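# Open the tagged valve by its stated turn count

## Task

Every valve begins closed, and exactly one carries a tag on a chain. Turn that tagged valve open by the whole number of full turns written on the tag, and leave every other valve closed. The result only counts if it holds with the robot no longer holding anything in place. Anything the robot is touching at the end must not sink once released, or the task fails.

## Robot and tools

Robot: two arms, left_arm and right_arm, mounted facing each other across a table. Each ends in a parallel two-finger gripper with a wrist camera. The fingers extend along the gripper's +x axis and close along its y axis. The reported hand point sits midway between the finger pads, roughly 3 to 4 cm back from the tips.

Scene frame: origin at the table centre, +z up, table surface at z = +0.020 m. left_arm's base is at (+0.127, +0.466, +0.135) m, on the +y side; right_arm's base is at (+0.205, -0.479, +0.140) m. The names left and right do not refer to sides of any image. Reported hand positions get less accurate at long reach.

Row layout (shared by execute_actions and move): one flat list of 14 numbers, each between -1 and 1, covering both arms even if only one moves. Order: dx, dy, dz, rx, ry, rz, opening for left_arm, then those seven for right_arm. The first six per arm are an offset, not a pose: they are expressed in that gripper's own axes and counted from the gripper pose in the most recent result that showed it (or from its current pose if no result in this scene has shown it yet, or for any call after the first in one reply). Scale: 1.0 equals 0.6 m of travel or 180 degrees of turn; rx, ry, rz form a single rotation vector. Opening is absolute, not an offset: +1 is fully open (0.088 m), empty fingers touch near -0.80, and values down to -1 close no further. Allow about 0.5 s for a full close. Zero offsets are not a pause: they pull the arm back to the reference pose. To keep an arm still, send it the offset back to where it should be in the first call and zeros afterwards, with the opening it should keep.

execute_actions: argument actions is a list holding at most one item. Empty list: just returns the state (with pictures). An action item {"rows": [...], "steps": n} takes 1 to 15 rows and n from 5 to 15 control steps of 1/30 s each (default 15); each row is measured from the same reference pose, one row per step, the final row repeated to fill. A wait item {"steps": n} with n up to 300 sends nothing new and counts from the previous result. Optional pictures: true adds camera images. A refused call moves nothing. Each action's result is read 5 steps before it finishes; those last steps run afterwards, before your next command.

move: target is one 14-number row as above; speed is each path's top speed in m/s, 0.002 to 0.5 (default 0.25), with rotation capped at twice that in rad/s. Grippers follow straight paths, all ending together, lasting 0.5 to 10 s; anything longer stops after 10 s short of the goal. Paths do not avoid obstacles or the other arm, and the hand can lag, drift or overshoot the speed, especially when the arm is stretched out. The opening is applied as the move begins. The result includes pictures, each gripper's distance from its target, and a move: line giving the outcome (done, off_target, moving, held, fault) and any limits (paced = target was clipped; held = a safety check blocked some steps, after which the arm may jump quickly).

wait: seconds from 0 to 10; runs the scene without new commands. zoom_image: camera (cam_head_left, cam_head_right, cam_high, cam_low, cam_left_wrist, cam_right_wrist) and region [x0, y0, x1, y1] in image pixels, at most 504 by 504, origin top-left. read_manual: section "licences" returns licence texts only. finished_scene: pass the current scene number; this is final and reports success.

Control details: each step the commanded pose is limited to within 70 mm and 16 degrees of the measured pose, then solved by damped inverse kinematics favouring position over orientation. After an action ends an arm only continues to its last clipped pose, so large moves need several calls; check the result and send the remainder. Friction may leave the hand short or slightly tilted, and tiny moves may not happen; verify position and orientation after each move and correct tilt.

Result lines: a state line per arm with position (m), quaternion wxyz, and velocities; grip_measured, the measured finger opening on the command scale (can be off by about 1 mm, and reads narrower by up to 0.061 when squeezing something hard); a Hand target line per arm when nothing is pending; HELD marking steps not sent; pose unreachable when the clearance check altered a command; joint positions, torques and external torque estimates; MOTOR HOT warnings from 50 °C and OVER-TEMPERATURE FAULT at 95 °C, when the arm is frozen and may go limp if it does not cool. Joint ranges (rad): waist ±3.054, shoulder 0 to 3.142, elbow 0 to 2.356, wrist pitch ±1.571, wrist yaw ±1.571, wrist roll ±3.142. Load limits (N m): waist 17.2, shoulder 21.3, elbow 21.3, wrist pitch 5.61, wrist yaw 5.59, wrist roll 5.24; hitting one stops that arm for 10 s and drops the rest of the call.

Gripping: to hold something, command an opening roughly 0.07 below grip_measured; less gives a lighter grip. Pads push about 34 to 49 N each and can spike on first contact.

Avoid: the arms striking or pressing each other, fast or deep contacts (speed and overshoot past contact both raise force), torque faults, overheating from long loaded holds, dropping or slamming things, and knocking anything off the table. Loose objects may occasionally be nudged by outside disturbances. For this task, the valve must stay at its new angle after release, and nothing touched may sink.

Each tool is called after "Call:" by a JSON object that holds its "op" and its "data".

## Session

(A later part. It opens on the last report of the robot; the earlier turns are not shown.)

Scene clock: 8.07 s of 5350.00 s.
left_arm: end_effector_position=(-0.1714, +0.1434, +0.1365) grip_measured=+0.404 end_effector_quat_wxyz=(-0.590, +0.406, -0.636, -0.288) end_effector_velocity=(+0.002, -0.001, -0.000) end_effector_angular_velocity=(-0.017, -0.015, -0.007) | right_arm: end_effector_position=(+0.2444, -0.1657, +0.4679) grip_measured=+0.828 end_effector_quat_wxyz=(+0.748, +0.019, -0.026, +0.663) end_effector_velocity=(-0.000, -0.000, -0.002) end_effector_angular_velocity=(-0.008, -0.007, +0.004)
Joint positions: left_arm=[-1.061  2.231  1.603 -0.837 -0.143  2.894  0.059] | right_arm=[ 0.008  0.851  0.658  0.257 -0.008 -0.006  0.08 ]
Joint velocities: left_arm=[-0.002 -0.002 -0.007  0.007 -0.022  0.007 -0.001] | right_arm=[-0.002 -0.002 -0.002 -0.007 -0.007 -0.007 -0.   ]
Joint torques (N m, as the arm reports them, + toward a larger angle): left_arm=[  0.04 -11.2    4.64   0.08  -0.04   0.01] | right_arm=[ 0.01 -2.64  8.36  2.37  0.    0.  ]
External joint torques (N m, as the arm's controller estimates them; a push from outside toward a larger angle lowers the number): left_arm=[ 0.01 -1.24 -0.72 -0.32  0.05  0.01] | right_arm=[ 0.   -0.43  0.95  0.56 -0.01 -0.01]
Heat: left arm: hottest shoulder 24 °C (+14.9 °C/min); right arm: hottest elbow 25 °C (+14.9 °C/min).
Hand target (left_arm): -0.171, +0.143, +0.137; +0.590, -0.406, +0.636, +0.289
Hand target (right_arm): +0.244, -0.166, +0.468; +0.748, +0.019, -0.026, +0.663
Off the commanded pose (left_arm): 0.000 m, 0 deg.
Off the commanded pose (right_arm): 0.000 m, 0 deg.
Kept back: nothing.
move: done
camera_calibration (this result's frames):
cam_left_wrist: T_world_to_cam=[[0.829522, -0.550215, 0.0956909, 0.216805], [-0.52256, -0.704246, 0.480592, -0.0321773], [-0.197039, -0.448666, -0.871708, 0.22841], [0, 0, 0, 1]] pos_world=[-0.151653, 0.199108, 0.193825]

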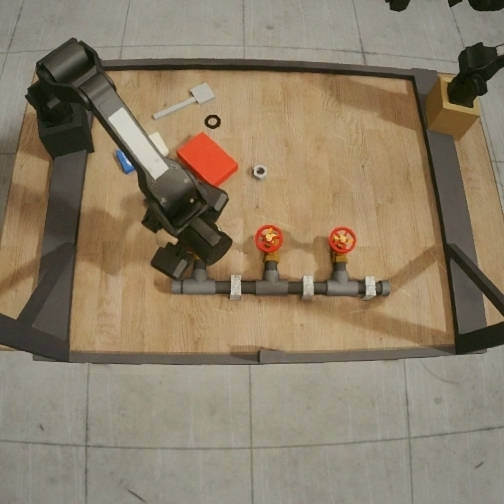

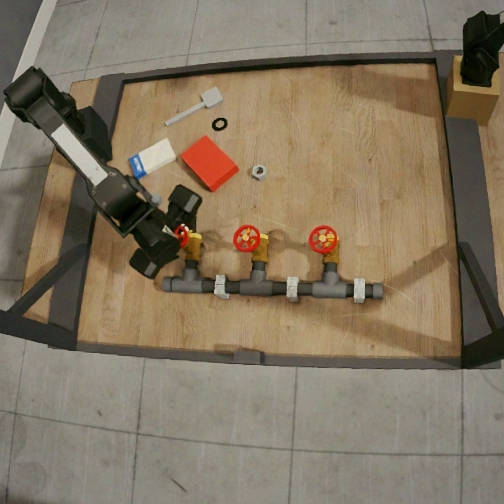

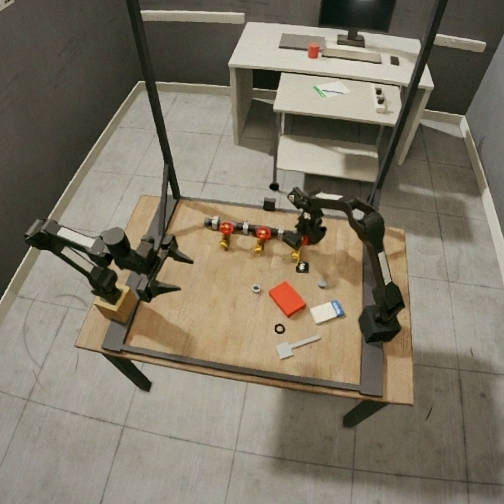

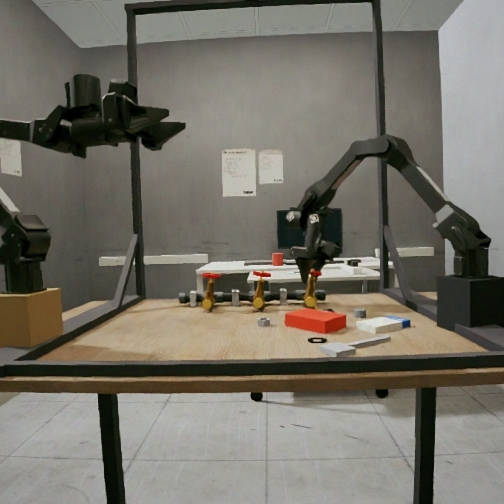

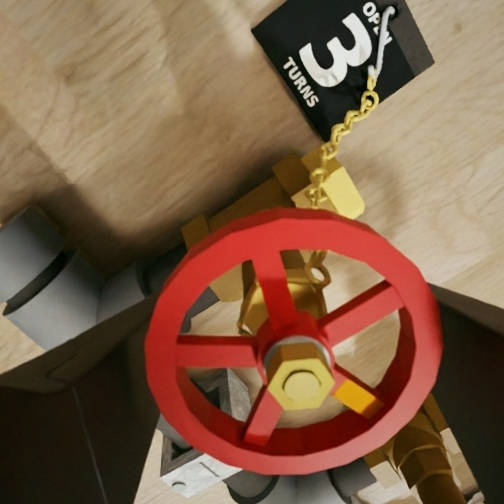

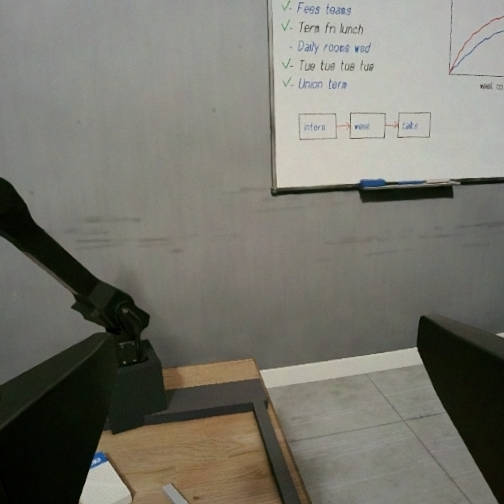

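Call:
{"op": "move", "data": {"target": [0,0,0,0,0,0,0.3,0,0,0,0,0,0,0.83]}}

Call:
{"op": "move", "data": {"target": [0,0,0,-0.25,0,0,0.3,0,0,0,0,0,0,0.83], "speed": 0.2}}

Scene clock: 9.00 s of 5350.00 s.
left_arm: end_effector_position=(-0.1714, +0.1434, +0.1365) grip_measured=+0.303 end_effector_quat_wxyz=(-0.590, +0.406, -0.636, -0.288) end_effector_velocity=(+0.001, +0.001, +0.000) end_effector_angular_velocity=(-0.000, -0.009, +0.006) | right_arm: end_effector_position=(+0.2444, -0.1657, +0.4679) grip_measured=+0.828 end_effector_quat_wxyz=(+0.748, +0.019, -0.026, +0.663) end_effector_velocity=(-0.003, -0.000, -0.002) end_effector_angular_velocity=(-0.008, -0.008, +0.019)
Joint positions: left_arm=[-1.061  2.231  1.603 -0.837 -0.143  2.894  0.054] | right_arm=[ 0.008  0.851  0.658  0.257 -0.008 -0.006  0.08 ]
Joint velocities: left_arm=[-0.002 -0.002 -0.002 -0.007 -0.007 -0.007 -0.   ] | right_arm=[-0.002 -0.002 -0.002 -0.007 -0.022 -0.007 -0.   ]
Joint torques (N m, as the arm reports them, + toward a larger angle): left_arm=[ -0.18 -11.37   4.6    0.1   -0.06   0.04] | right_arm=[ 0.02 -2.69  8.3   2.38  0.   -0.01]
External joint torques (N m, as the arm's controller estimates them; a push from outside toward a larger angle lowers the number): left_arm=[-0.18 -1.38 -0.81 -0.31  0.01  0.03] | right_arm=[ 0.03 -0.48  0.89  0.57  0.   -0.02]
Heat: left arm: hottest shoulder 24 °C (+13.3 °C/min); right arm: hottest elbow 25 °C (+13.3 °C/min).
Hand target (left_arm): -0.171, +0.143, +0.137; +0.590, -0.406, +0.636, +0.288
Hand target (right_arm): +0.244, -0.166, +0.468; +0.748, +0.019, -0.026, +0.663
Off the commanded pose (left_arm): 0.000 m, 0 deg.
Off the commanded pose (right_arm): 0.000 m, 0 deg.
Kept back: nothing.
move: done
camera_calibration (this result's frames):
cam_left_wrist: T_world_to_cam=[[0.829522, -0.550215, 0.0956909, 0.216805], [-0.52256, -0.704246, 0.480592, -0.0321773], [-0.197039, -0.448666, -0.871708, 0.22841], [0, 0, 0, 1]] pos_world=[-0.151653, 0.199108, 0.193825]

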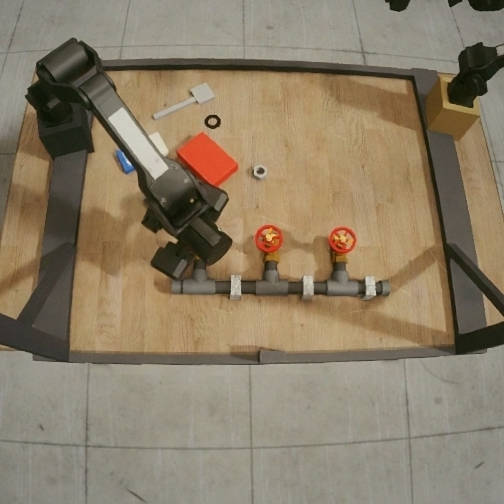

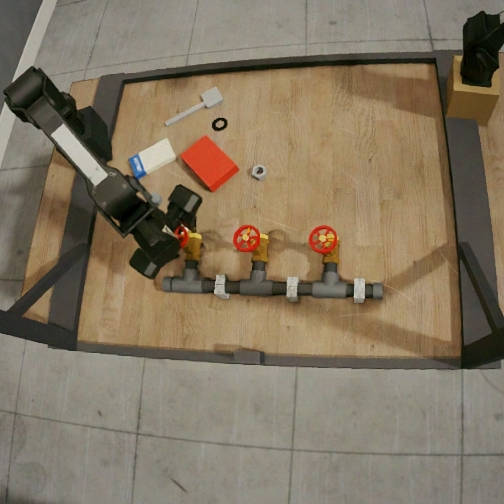

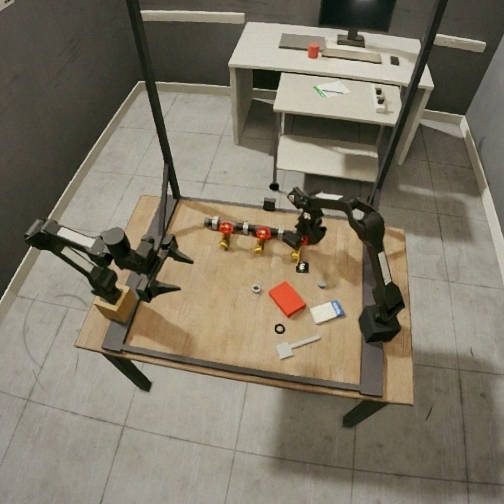

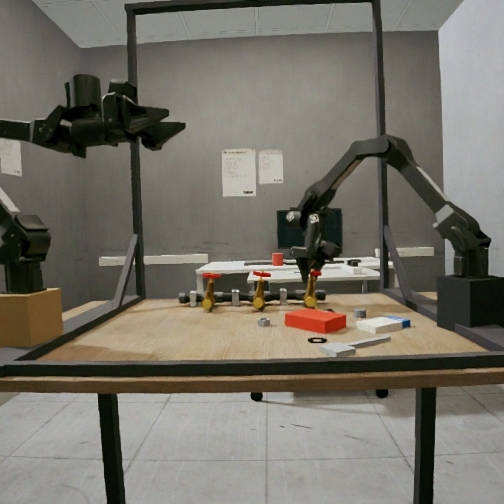

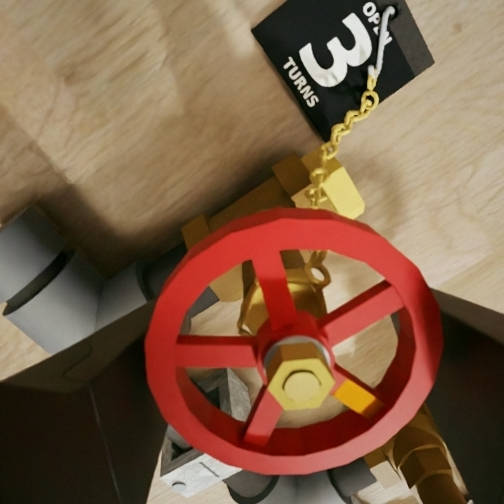

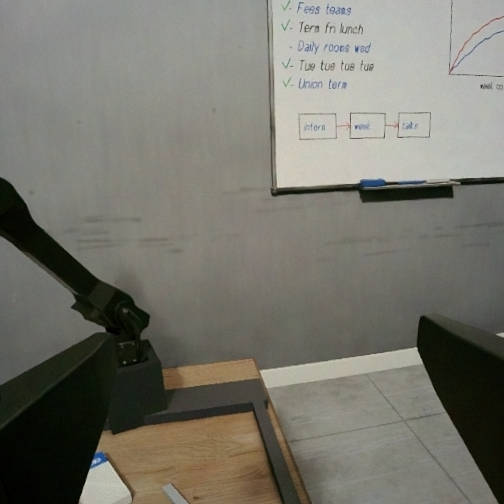

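Scene clock: 11.43 s of 5350.00 s.
left_arm: end_effector_position=(-0.1701, +0.1426, +0.1366) grip_measured=+0.303 end_effector_quat_wxyz=(-0.391, +0.600, -0.478, -0.508) end_effector_velocity=(+0.003, -0.000, +0.001) end_effector_angular_velocity=(-0.011, -0.017, +0.022) | right_arm: end_effector_position=(+0.2444, -0.1657, +0.4679) grip_measured=+0.828 end_effector_quat_wxyz=(+0.748, +0.019, -0.026, +0.663) end_effector_velocity=(-0.000, -0.001, +0.001) end_effector_angular_velocity=(+0.006, -0.009, +0.004)
Joint positions: left_arm=[-1.059  2.231  1.603 -0.838 -0.145  2.117  0.054] | right_arm=[ 0.008  0.851  0.658  0.257 -0.008 -0.006  0.08 ]
Joint velocities: left_arm=[-0.002 -0.002 -0.002 -0.007 -0.022 -0.022 -0.   ] | right_arm=[-0.002 -0.002 -0.002  0.007 -0.007 -0.007 -0.   ]
Joint torques (N m, as the arm reports them, + toward a larger angle): left_arm=[ -0.27 -11.21   4.77   0.18   0.    -0.19] | right_arm=[ 0.01 -2.65  8.37  2.38  0.   -0.02]
External joint torques (N m, as the arm's controller estimates them; a push from outside toward a larger angle lowers the number): left_arm=[-0.23 -1.26 -0.6  -0.24  0.05 -0.19] | right_arm=[ 0.01 -0.42  0.93  0.56  0.   -0.03]
Heat: left arm: hottest shoulder 25 °C (+15.7 °C/min); right arm: hottest elbow 25 °C (+10.5 °C/min).
Hand target (left_arm): -0.171, +0.143, +0.137; -0.390, +0.601, -0.477, -0.510
Hand target (right_arm): +0.244, -0.166, +0.468; +0.748, +0.019, -0.026, +0.663
Off the commanded pose (left_arm): 0.001 m, 0 deg.
Off the commanded pose (right_arm): 0.000 m, 0 deg.
Kept back: nothing.
move: done
camera_calibration (this result's frames):
cam_left_wrist: T_world_to_cam=[[0.982465, 0.184146, -0.0292193, 0.153661], [0.172071, -0.835148, 0.522417, 0.0990125], [0.0717986, -0.518284, -0.852189, 0.281297], [0, 0, 0, 1]] pos_world=[-0.188201, 0.200186, 0.192482]

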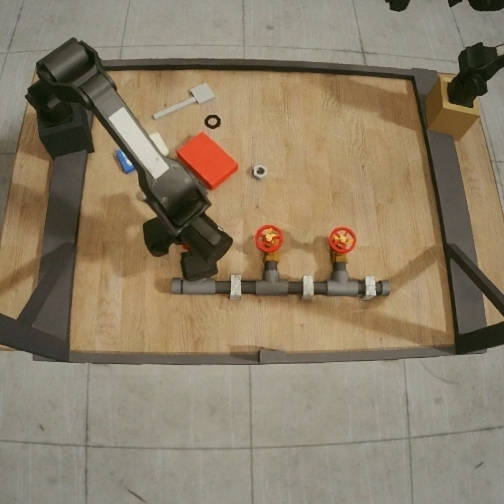

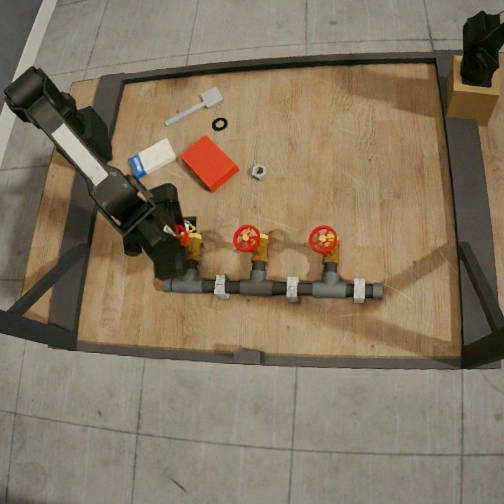

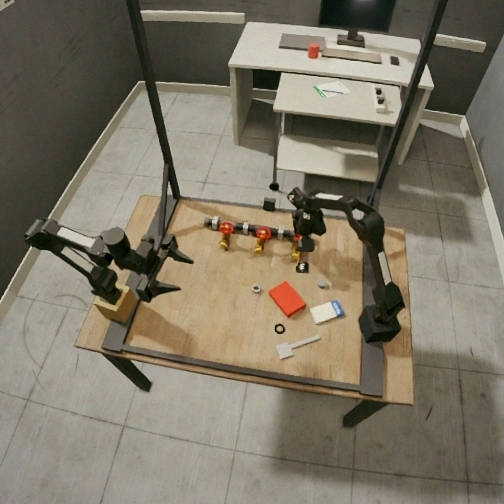

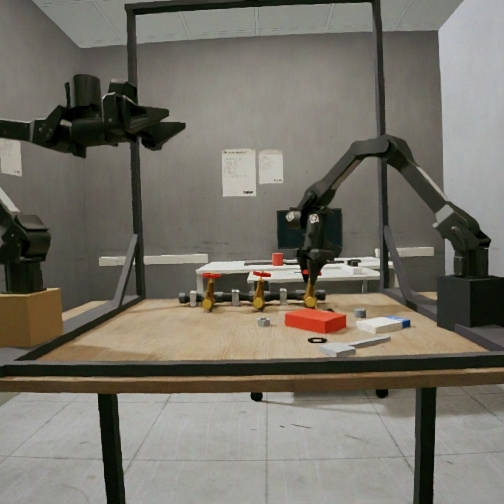

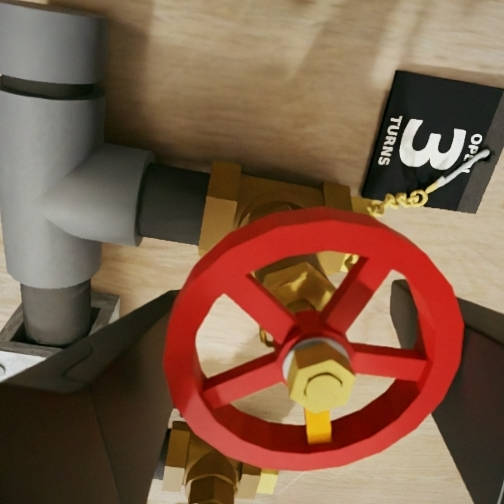

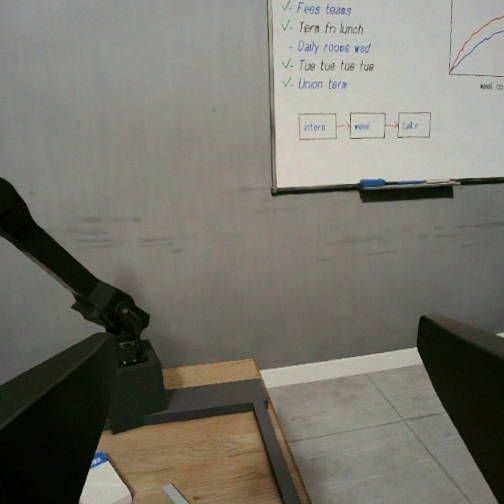

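Call:
{"op": "move", "data": {"target": [0,-0.004,0.008,0,0,0,0.3,0,0,0,0,0,0,0.83], "speed": 0.02}}

Call:
{"op": "move", "data": {"target": [0,0,0,0,0,0,0.12,0,0,0,0,0,0,0.83]}}

Scene clock: 12.67 s of 5350.00 s.
left_arm: end_effector_position=(-0.1695, +0.1458, +0.1329) grip_measured=+0.303 end_effector_quat_wxyz=(-0.394, +0.600, -0.477, -0.507) end_effector_velocity=(-0.003, +0.000, +0.002) end_effector_angular_velocity=(-0.004, +0.015, +0.004) | right_arm: end_effector_position=(+0.2444, -0.1657, +0.4679) grip_measured=+0.828 end_effector_quat_wxyz=(+0.748, +0.019, -0.026, +0.663) end_effector_velocity=(-0.000, -0.000, -0.002) end_effector_angular_velocity=(-0.006, +0.008, +0.005)
Joint positions: left_arm=[-1.063  2.23   1.587 -0.828 -0.145  2.115  0.054] | right_arm=[ 0.008  0.851  0.658  0.257 -0.008 -0.006  0.08 ]
Joint velocities: left_arm=[-0.002 -0.007 -0.002  0.007  0.007 -0.007 -0.   ] | right_arm=[-0.002 -0.002 -0.002 -0.007 -0.007  0.007 -0.   ]
Joint torques (N m, as the arm reports them, + toward a larger angle): left_arm=[ -0.2  -12.88   3.45   0.24  -0.07  -0.18] | right_arm=[-0.04 -2.67  8.32  2.37  0.    0.  ]
External joint torques (N m, as the arm's controller estimates them; a push from outside toward a larger angle lowers the number): left_arm=[-0.17 -2.85 -1.97 -0.19 -0.03 -0.18] | right_arm=[-0.04 -0.44  0.89  0.55  0.   -0.01]
Heat: left arm: hottest shoulder 25 °C (+14.2 °C/min); right arm: hottest elbow 25 °C (+9.5 °C/min).
Hand target (left_arm): -0.169, +0.148, +0.136; -0.392, +0.600, -0.478, -0.508
Hand target (right_arm): +0.244, -0.166, +0.468; +0.748, +0.019, -0.026, +0.663
Off the commanded pose (left_arm): 0.003 m, 0 deg.
Off the commanded pose (right_arm): 0.000 m, 0 deg.
Kept back: nothing.
move: done
camera_calibration (this result's frames):
cam_left_wrist: T_world_to_cam=[[0.983053, 0.181598, -0.0250606, 0.152288], [0.167971, -0.837533, 0.519927, 0.10347], [0.0734287, -0.515325, -0.853843, 0.279808], [0, 0, 0, 1]] pos_world=[-0.187634, 0.203197, 0.188932]

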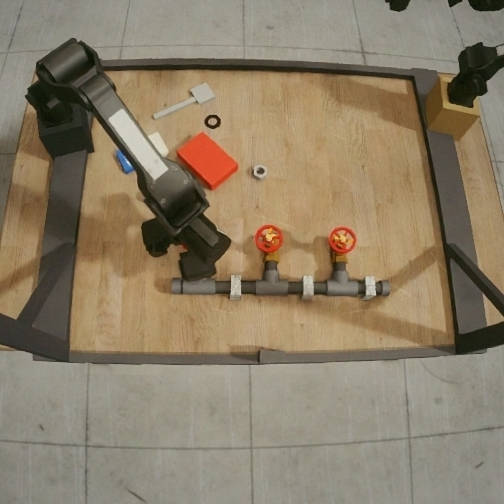

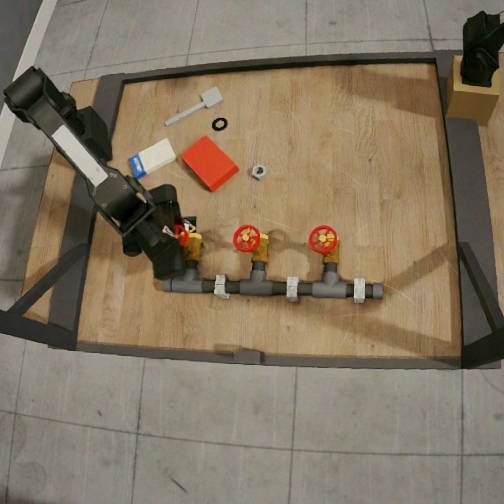

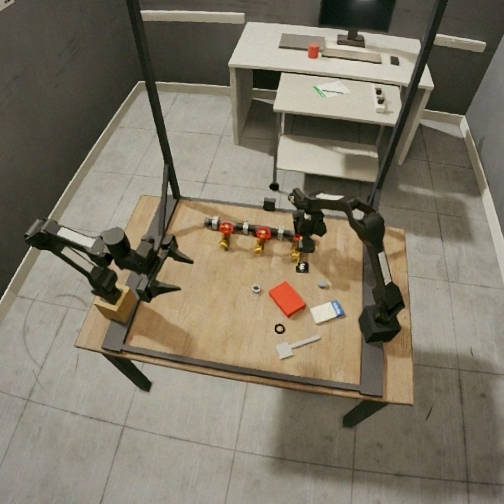

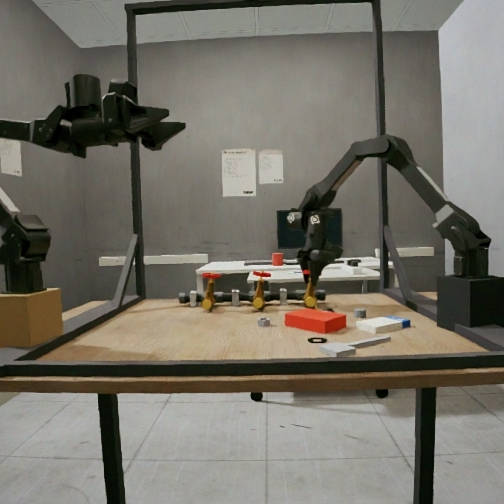

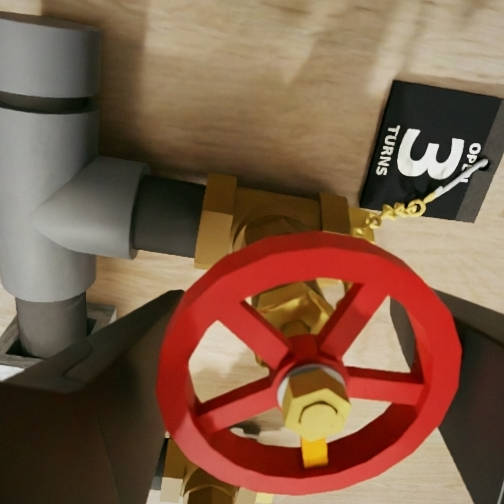

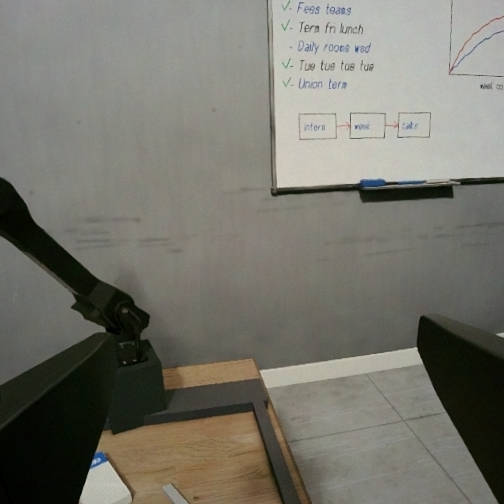

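Scene clock: 13.17 s of 5350.00 s.
left_arm: end_effector_position=(-0.1686, +0.1459, +0.1328) grip_measured=+0.161 end_effector_quat_wxyz=(-0.395, +0.601, -0.476, -0.507) end_effector_velocity=(+0.006, +0.003, -0.001) end_effector_angular_velocity=(+0.013, -0.023, +0.010) | right_arm: end_effector_position=(+0.2444, -0.1657, +0.4679) grip_measured=+0.828 end_effector_quat_wxyz=(+0.748, +0.019, -0.026, +0.663) end_effector_velocity=(+0.002, -0.000, -0.005) end_effector_angular_velocity=(-0.023, -0.004, -0.010)
Joint positions: left_arm=[-1.062  2.23   1.587 -0.831 -0.147  2.115  0.047] | right_arm=[ 0.008  0.851  0.658  0.257 -0.008 -0.006  0.08 ]
Joint velocities: left_arm=[ 0.002 -0.002 -0.007 -0.022 -0.007 -0.007 -0.   ] | right_arm=[-0.002 -0.002 -0.002 -0.022  0.007 -0.007 -0.   ]
Joint torques (N m, as the arm reports them, + toward a larger angle): left_arm=[  0.06 -11.27   4.75   0.34   0.01   0.03] | right_arm=[-0.03 -2.63  8.35  2.38 -0.01 -0.01]
External joint torques (N m, as the arm's controller estimates them; a push from outside toward a larger angle lowers the number): left_arm=[ 0.01 -1.32 -0.58 -0.06  0.06  0.03] | right_arm=[ 0.   -0.46  1.01  0.6  -0.02 -0.01]
Heat: left arm: hottest shoulder 25 °C (+13.7 °C/min); right arm: hottest elbow 25 °C (+9.1 °C/min).
Hand target (left_arm): -0.169, +0.146, +0.133; -0.394, +0.600, -0.477, -0.507
Hand target (right_arm): +0.244, -0.166, +0.468; +0.748, +0.019, -0.026, +0.663
Off the commanded pose (left_arm): 0.001 m, 0 deg.
Off the commanded pose (right_arm): 0.000 m, 0 deg.
Kept back: nothing.
move: done
camera_calibration (this result's frames):
cam_left_wrist: T_world_to_cam=[[0.982969, 0.182527, -0.0213649, 0.150704], [0.166909, -0.838065, 0.519412, 0.103412], [0.0769013, -0.514132, -0.854257, 0.28024], [0, 0, 0, 1]] pos_world=[-0.186949, 0.203239, 0.188903]

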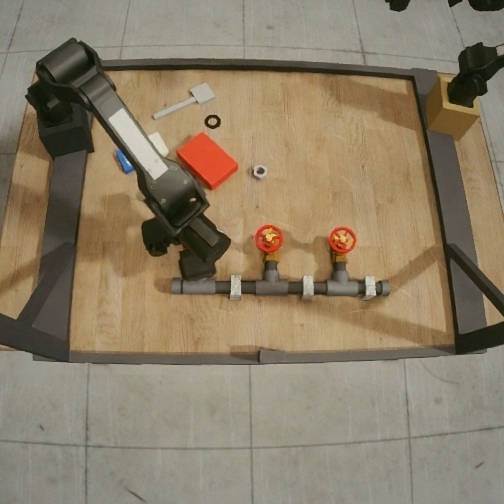

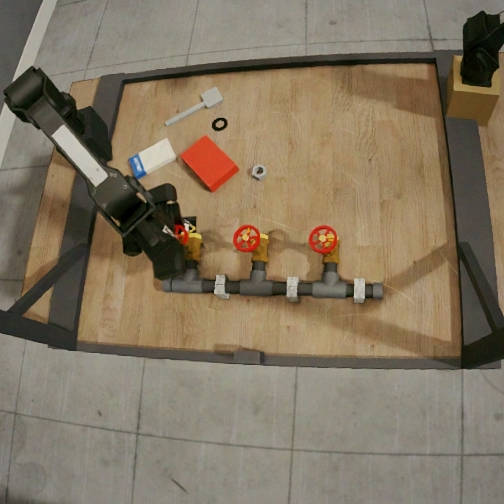

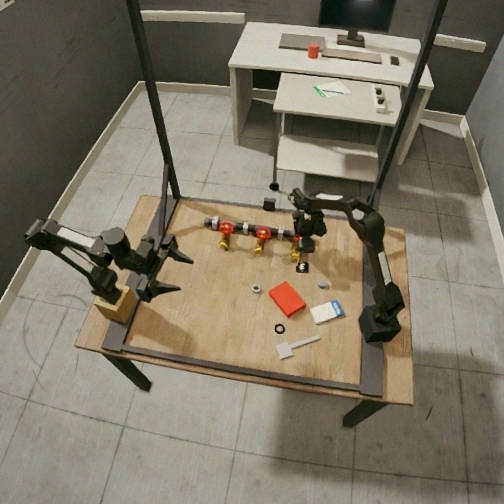

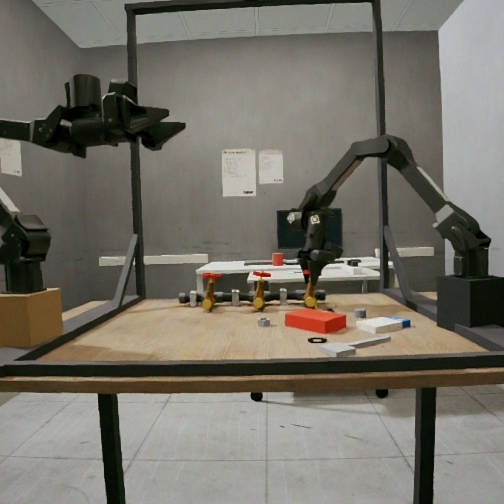

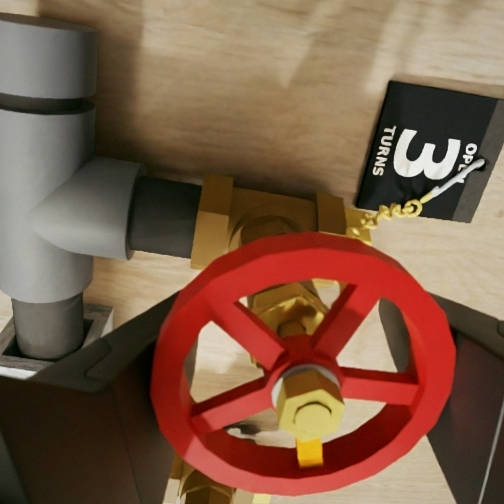

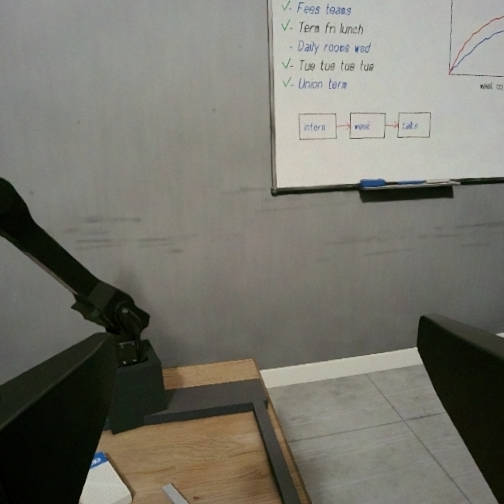

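Gripped. Reference: at roll 2.115 the orange spoke points to the image's bottom.

Call:
{"op": "move", "data": {"target": [0,0,0,-0.5,0,0,0.08,0,0,0,0,0,0,0.83], "speed": 0.3}}

Scene clock: 16.57 s of 5350.00 s.
left_arm: end_effector_position=(-0.1683, +0.1479, +0.1325) grip_measured=+0.155 end_effector_quat_wxyz=(+0.137, +0.706, +0.020, -0.695) end_effector_velocity=(+0.001, +0.001, +0.000) end_effector_angular_velocity=(-0.001, -0.007, +0.020) | right_arm: end_effector_position=(+0.2444, -0.1657, +0.4679) grip_measured=+0.828 end_effector_quat_wxyz=(+0.748, +0.019, -0.026, +0.663) end_effector_velocity=(-0.000, -0.000, -0.002) end_effector_angular_velocity=(-0.010, -0.021, +0.003)
Joint positions: left_arm=[-1.062  2.23   1.587 -0.838 -0.14   0.558  0.047] | right_arm=[ 0.008  0.851  0.658  0.257 -0.008 -0.006  0.08 ]
Joint velocities: left_arm=[-0.002 -0.002 -0.002 -0.007 -0.007 -0.022  0.   ] | right_arm=[-0.002 -0.002 -0.002 -0.007 -0.007 -0.022  0.   ]
Joint torques (N m, as the arm reports them, + toward a larger angle): left_arm=[ -0.05 -11.34   4.64   0.72  -0.28  -0.48] | right_arm=[-0.07 -2.62  8.32  2.38  0.    0.02]
External joint torques (N m, as the arm's controller estimates them; a push from outside toward a larger angle lowers the number): left_arm=[-0.05 -1.27 -0.81  0.23 -0.21 -0.47] | right_arm=[-0.07 -0.4   0.92  0.57  0.    0.02]
Heat: left arm: hottest shoulder 26 °C (+14.5 °C/min); right arm: hottest elbow 26 °C (+10.9 °C/min).
Hand target (left_arm): -0.169, +0.146, +0.133; +0.145, +0.704, +0.022, -0.695
Hand target (right_arm): +0.244, -0.166, +0.468; +0.748, +0.019, -0.026, +0.663
Off the commanded pose (left_arm): 0.002 m, 1 deg.
Off the commanded pose (right_arm): 0.000 m, 0 deg.
Kept back: nothing.
move: done
camera_calibration (this result's frames):
cam_left_wrist: T_world_to_cam=[[-0.167781, 0.967787, -0.18772, -0.137696], [0.904531, 0.226849, 0.361058, 0.0928426], [0.392011, -0.10922, -0.913454, 0.281984], [0, 0, 0, 1]] pos_world=[-0.217623, 0.142998, 0.198209]

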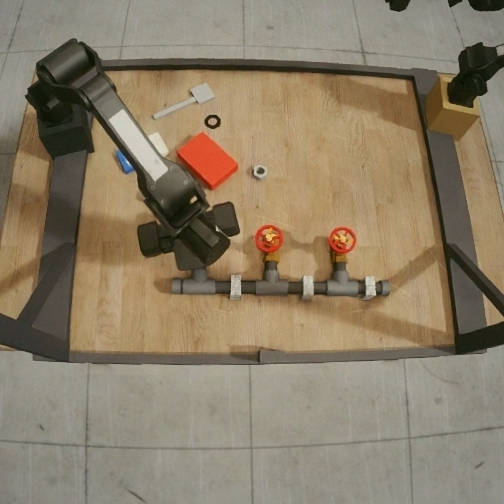

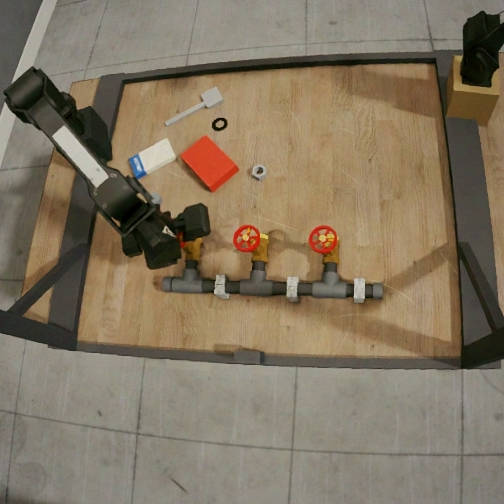

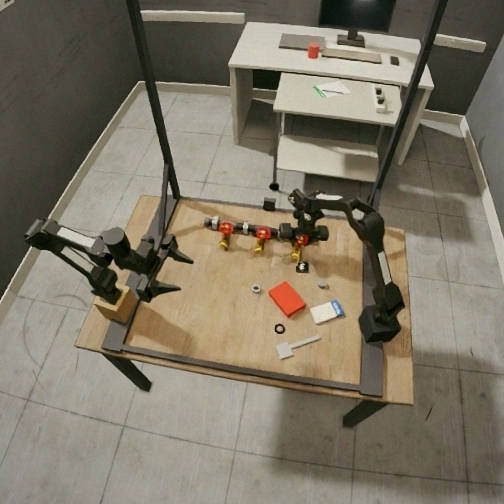

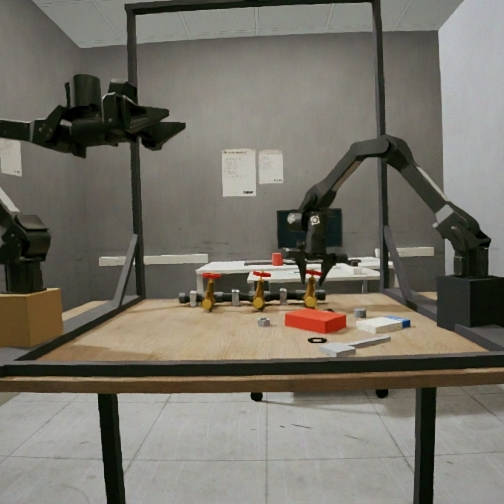

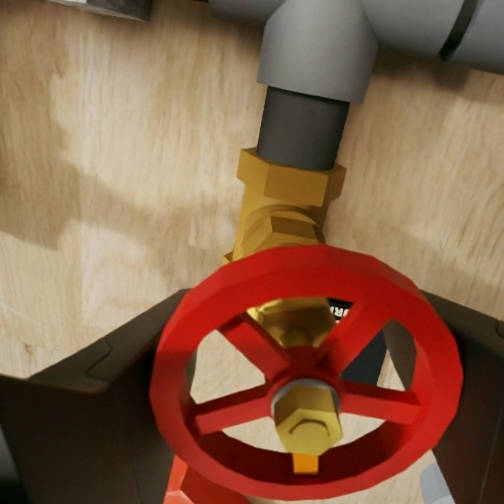

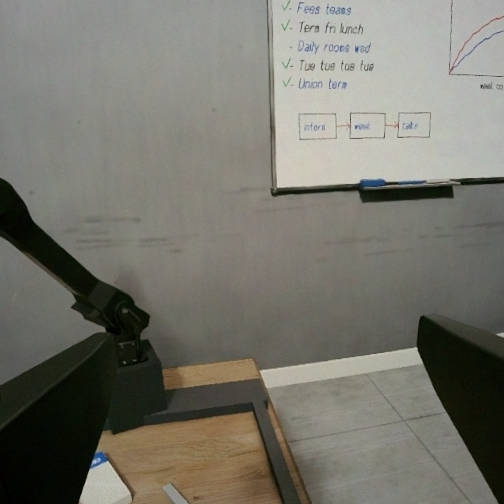

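Call:
{"op": "move", "data": {"target": [0,0,0,-0.57,0,0,0.08,0,0,0,0,0,0,0.83], "speed": 0.5}}

Call:
{"op": "move", "data": {"target": [0,0,0,-0.57,0,0,0.08,0,0,0,0,0,0,0.83], "speed": 0.5}}

Scene clock: 19.23 s of 5350.00 s.
left_arm: end_effector_position=(-0.1698, +0.1482, +0.1311) grip_measured=+0.142 end_effector_quat_wxyz=(+0.632, +0.339, +0.554, -0.423) end_effector_velocity=(+0.003, -0.000, +0.000) end_effector_angular_velocity=(-0.001, -0.007, +0.025) | right_arm: end_effector_position=(+0.2444, -0.1657, +0.4679) grip_measured=+0.828 end_effector_quat_wxyz=(+0.748, +0.019, -0.026, +0.663) end_effector_velocity=(-0.002, +0.000, -0.005) end_effector_angular_velocity=(-0.023, -0.005, +0.009)
Joint positions: left_arm=[-1.063  2.234  1.587 -0.833 -0.133 -1.219  0.046] | right_arm=[ 0.008  0.851  0.658  0.257 -0.008 -0.006  0.08 ]
Joint velocities: left_arm=[ 0.002 -0.002 -0.002 -0.007 -0.007 -0.022  0.   ] | right_arm=[ 0.002 -0.002 -0.002 -0.022 -0.007 -0.007 -0.   ]
Joint torques (N m, as the arm reports them, + toward a larger angle): left_arm=[ -0.13 -11.89   4.6   -0.22  -0.36  -0.43] | right_arm=[-0.04 -2.61  8.36  2.38  0.   -0.01]
External joint torques (N m, as the arm's controller estimates them; a push from outside toward a larger angle lowers the number): left_arm=[-0.26 -1.75 -0.88 -0.68 -0.2  -0.43] | right_arm=[-0.06 -0.4   0.95  0.58  0.   -0.02]
Heat: left arm: hottest shoulder 27 °C (+15.6 °C/min); right arm: hottest elbow 26 °C (+9.4 °C/min).
Hand target (left_arm): -0.168, +0.148, +0.133; +0.636, +0.335, +0.555, -0.419
Hand target (right_arm): +0.244, -0.166, +0.468; +0.748, +0.019, -0.026, +0.663
Off the commanded pose (left_arm): 0.002 m, 1 deg.
Off the commanded pose (right_arm): 0.000 m, 0 deg.
Kept back: nothing.
move: done
camera_calibration (this result's frames):
cam_left_wrist: T_world_to_cam=[[-0.929024, -0.369895, 0.00959051, -0.0953474], [-0.359688, 0.908865, 0.211158, -0.201439], [-0.0868228, 0.192722, -0.977405, 0.163596], [0, 0, 0, 1]] pos_world=[-0.146831, 0.116284, 0.203349]

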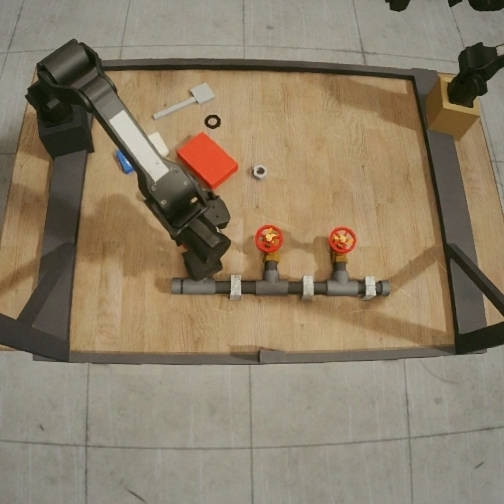

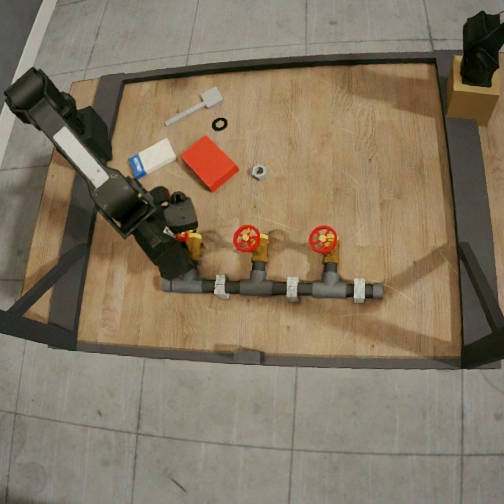

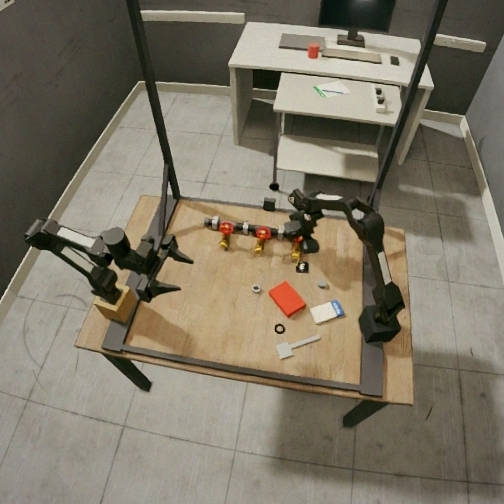

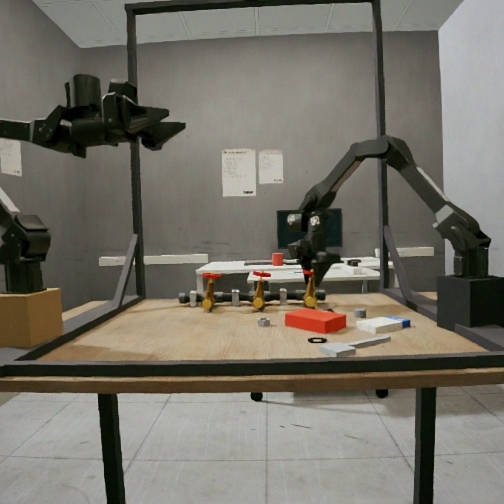

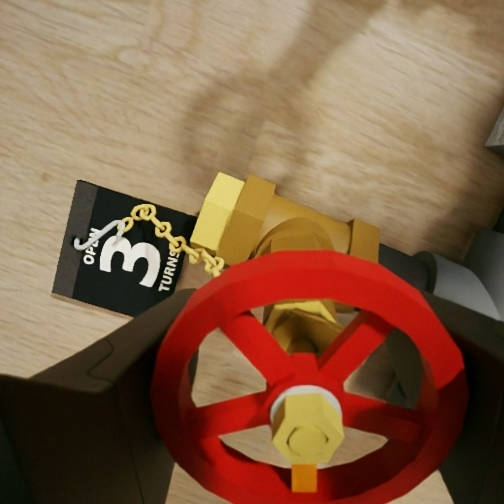

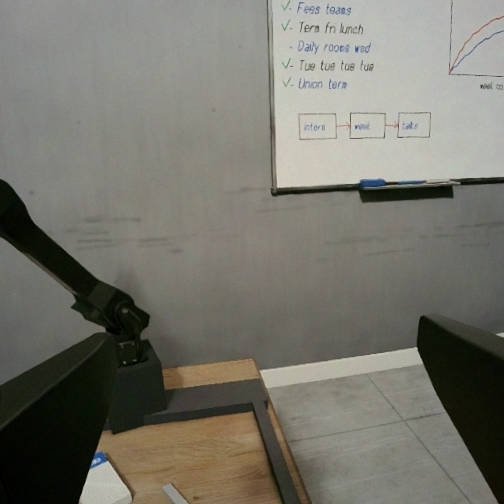

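Scene clock: 21.67 s of 5350.00 s.
left_arm: end_effector_position=(-0.1706, +0.1466, +0.1291) grip_measured=+0.135 end_effector_quat_wxyz=(-0.658, +0.276, -0.680, -0.166) end_effector_velocity=(+0.001, +0.004, -0.001) end_effector_angular_velocity=(+0.003, -0.008, +0.030) | right_arm: end_effector_position=(+0.2444, -0.1657, +0.4679) grip_measured=+0.828 end_effector_quat_wxyz=(+0.748, +0.019, -0.026, +0.663) end_effector_velocity=(-0.000, +0.001, -0.003) end_effector_angular_velocity=(-0.011, +0.008, +0.005)
Joint positions: left_arm=[-1.059  2.239  1.587 -0.822 -0.125 -2.995  0.046] | right_arm=[ 0.008  0.851  0.658  0.257 -0.008 -0.006  0.08 ]
Joint velocities: left_arm=[-0.007 -0.002 -0.007 -0.007 -0.007 -0.037  0.   ] | right_arm=[-0.002  0.002 -0.002 -0.007 -0.007  0.007  0.   ]
Joint torques (N m, as the arm reports them, + toward a larger angle): left_arm=[ -0.29 -12.     4.55  -0.62  -0.3   -0.49] | right_arm=[-0.07 -2.61  8.34  2.37  0.    0.01]
External joint torques (N m, as the arm's controller estimates them; a push from outside toward a larger angle lowers the number): left_arm=[-0.23 -2.04 -0.76 -0.99 -0.21 -0.5 ] | right_arm=[-0.06 -0.41  0.92  0.56  0.    0.  ]
Heat: left arm: hottest shoulder 28 °C (+16.6 °C/min); right arm: hottest elbow 26 °C (+8.3 °C/min).
Hand target (left_arm): -0.170, +0.148, +0.131; +0.660, -0.281, +0.677, +0.168
Hand target (right_arm): +0.244, -0.166, +0.468; +0.748, +0.019, -0.026, +0.663
Off the commanded pose (left_arm): 0.003 m, 1 deg.
Off the commanded pose (right_arm): 0.000 m, 0 deg.
Kept back: nothing.
move: done
camera_calibration (this result's frames):
cam_left_wrist: T_world_to_cam=[[0.553145, -0.824758, 0.117493, 0.208979], [-0.778658, -0.4617, 0.424882, -0.0980376], [-0.296178, -0.326508, -0.897592, 0.191983], [0, 0, 0, 1]] pos_world=[-0.135072, 0.189777, 0.189423]

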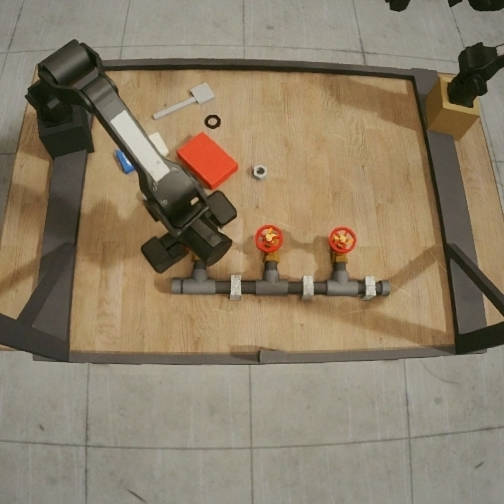

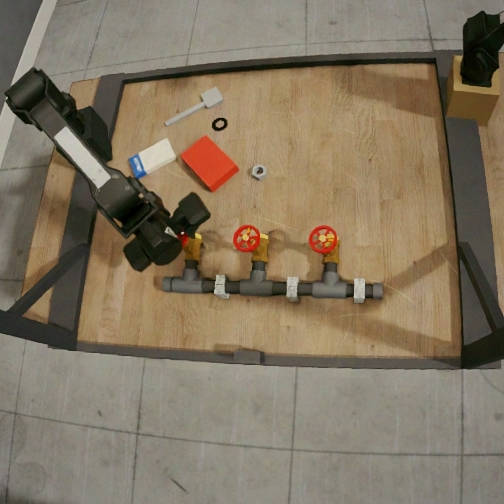

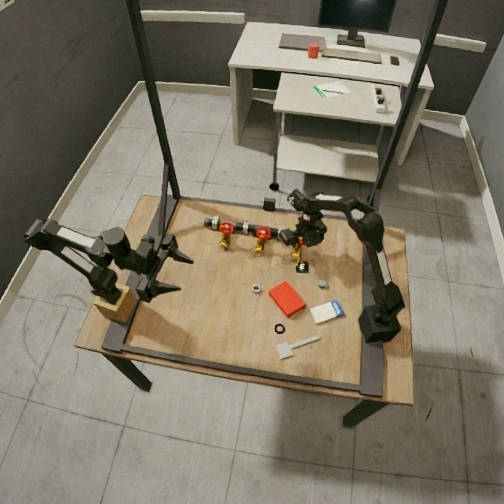

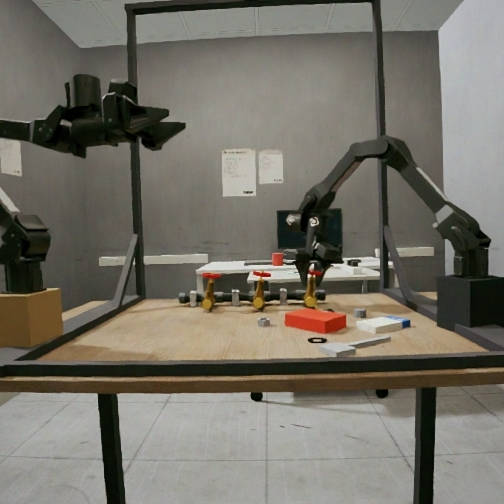

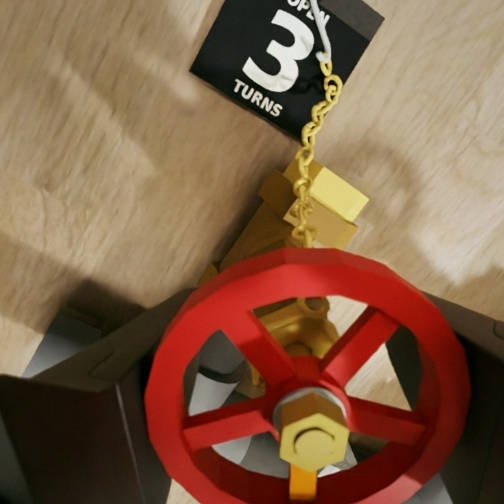

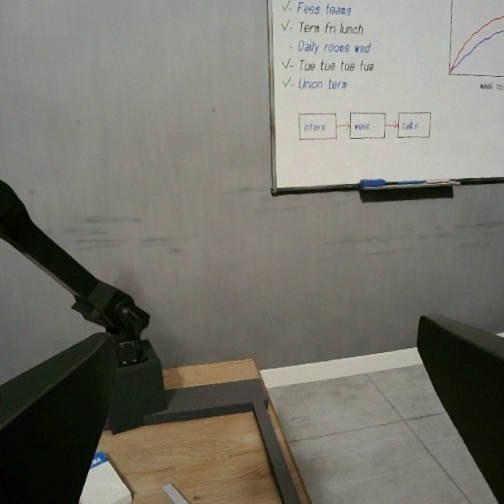

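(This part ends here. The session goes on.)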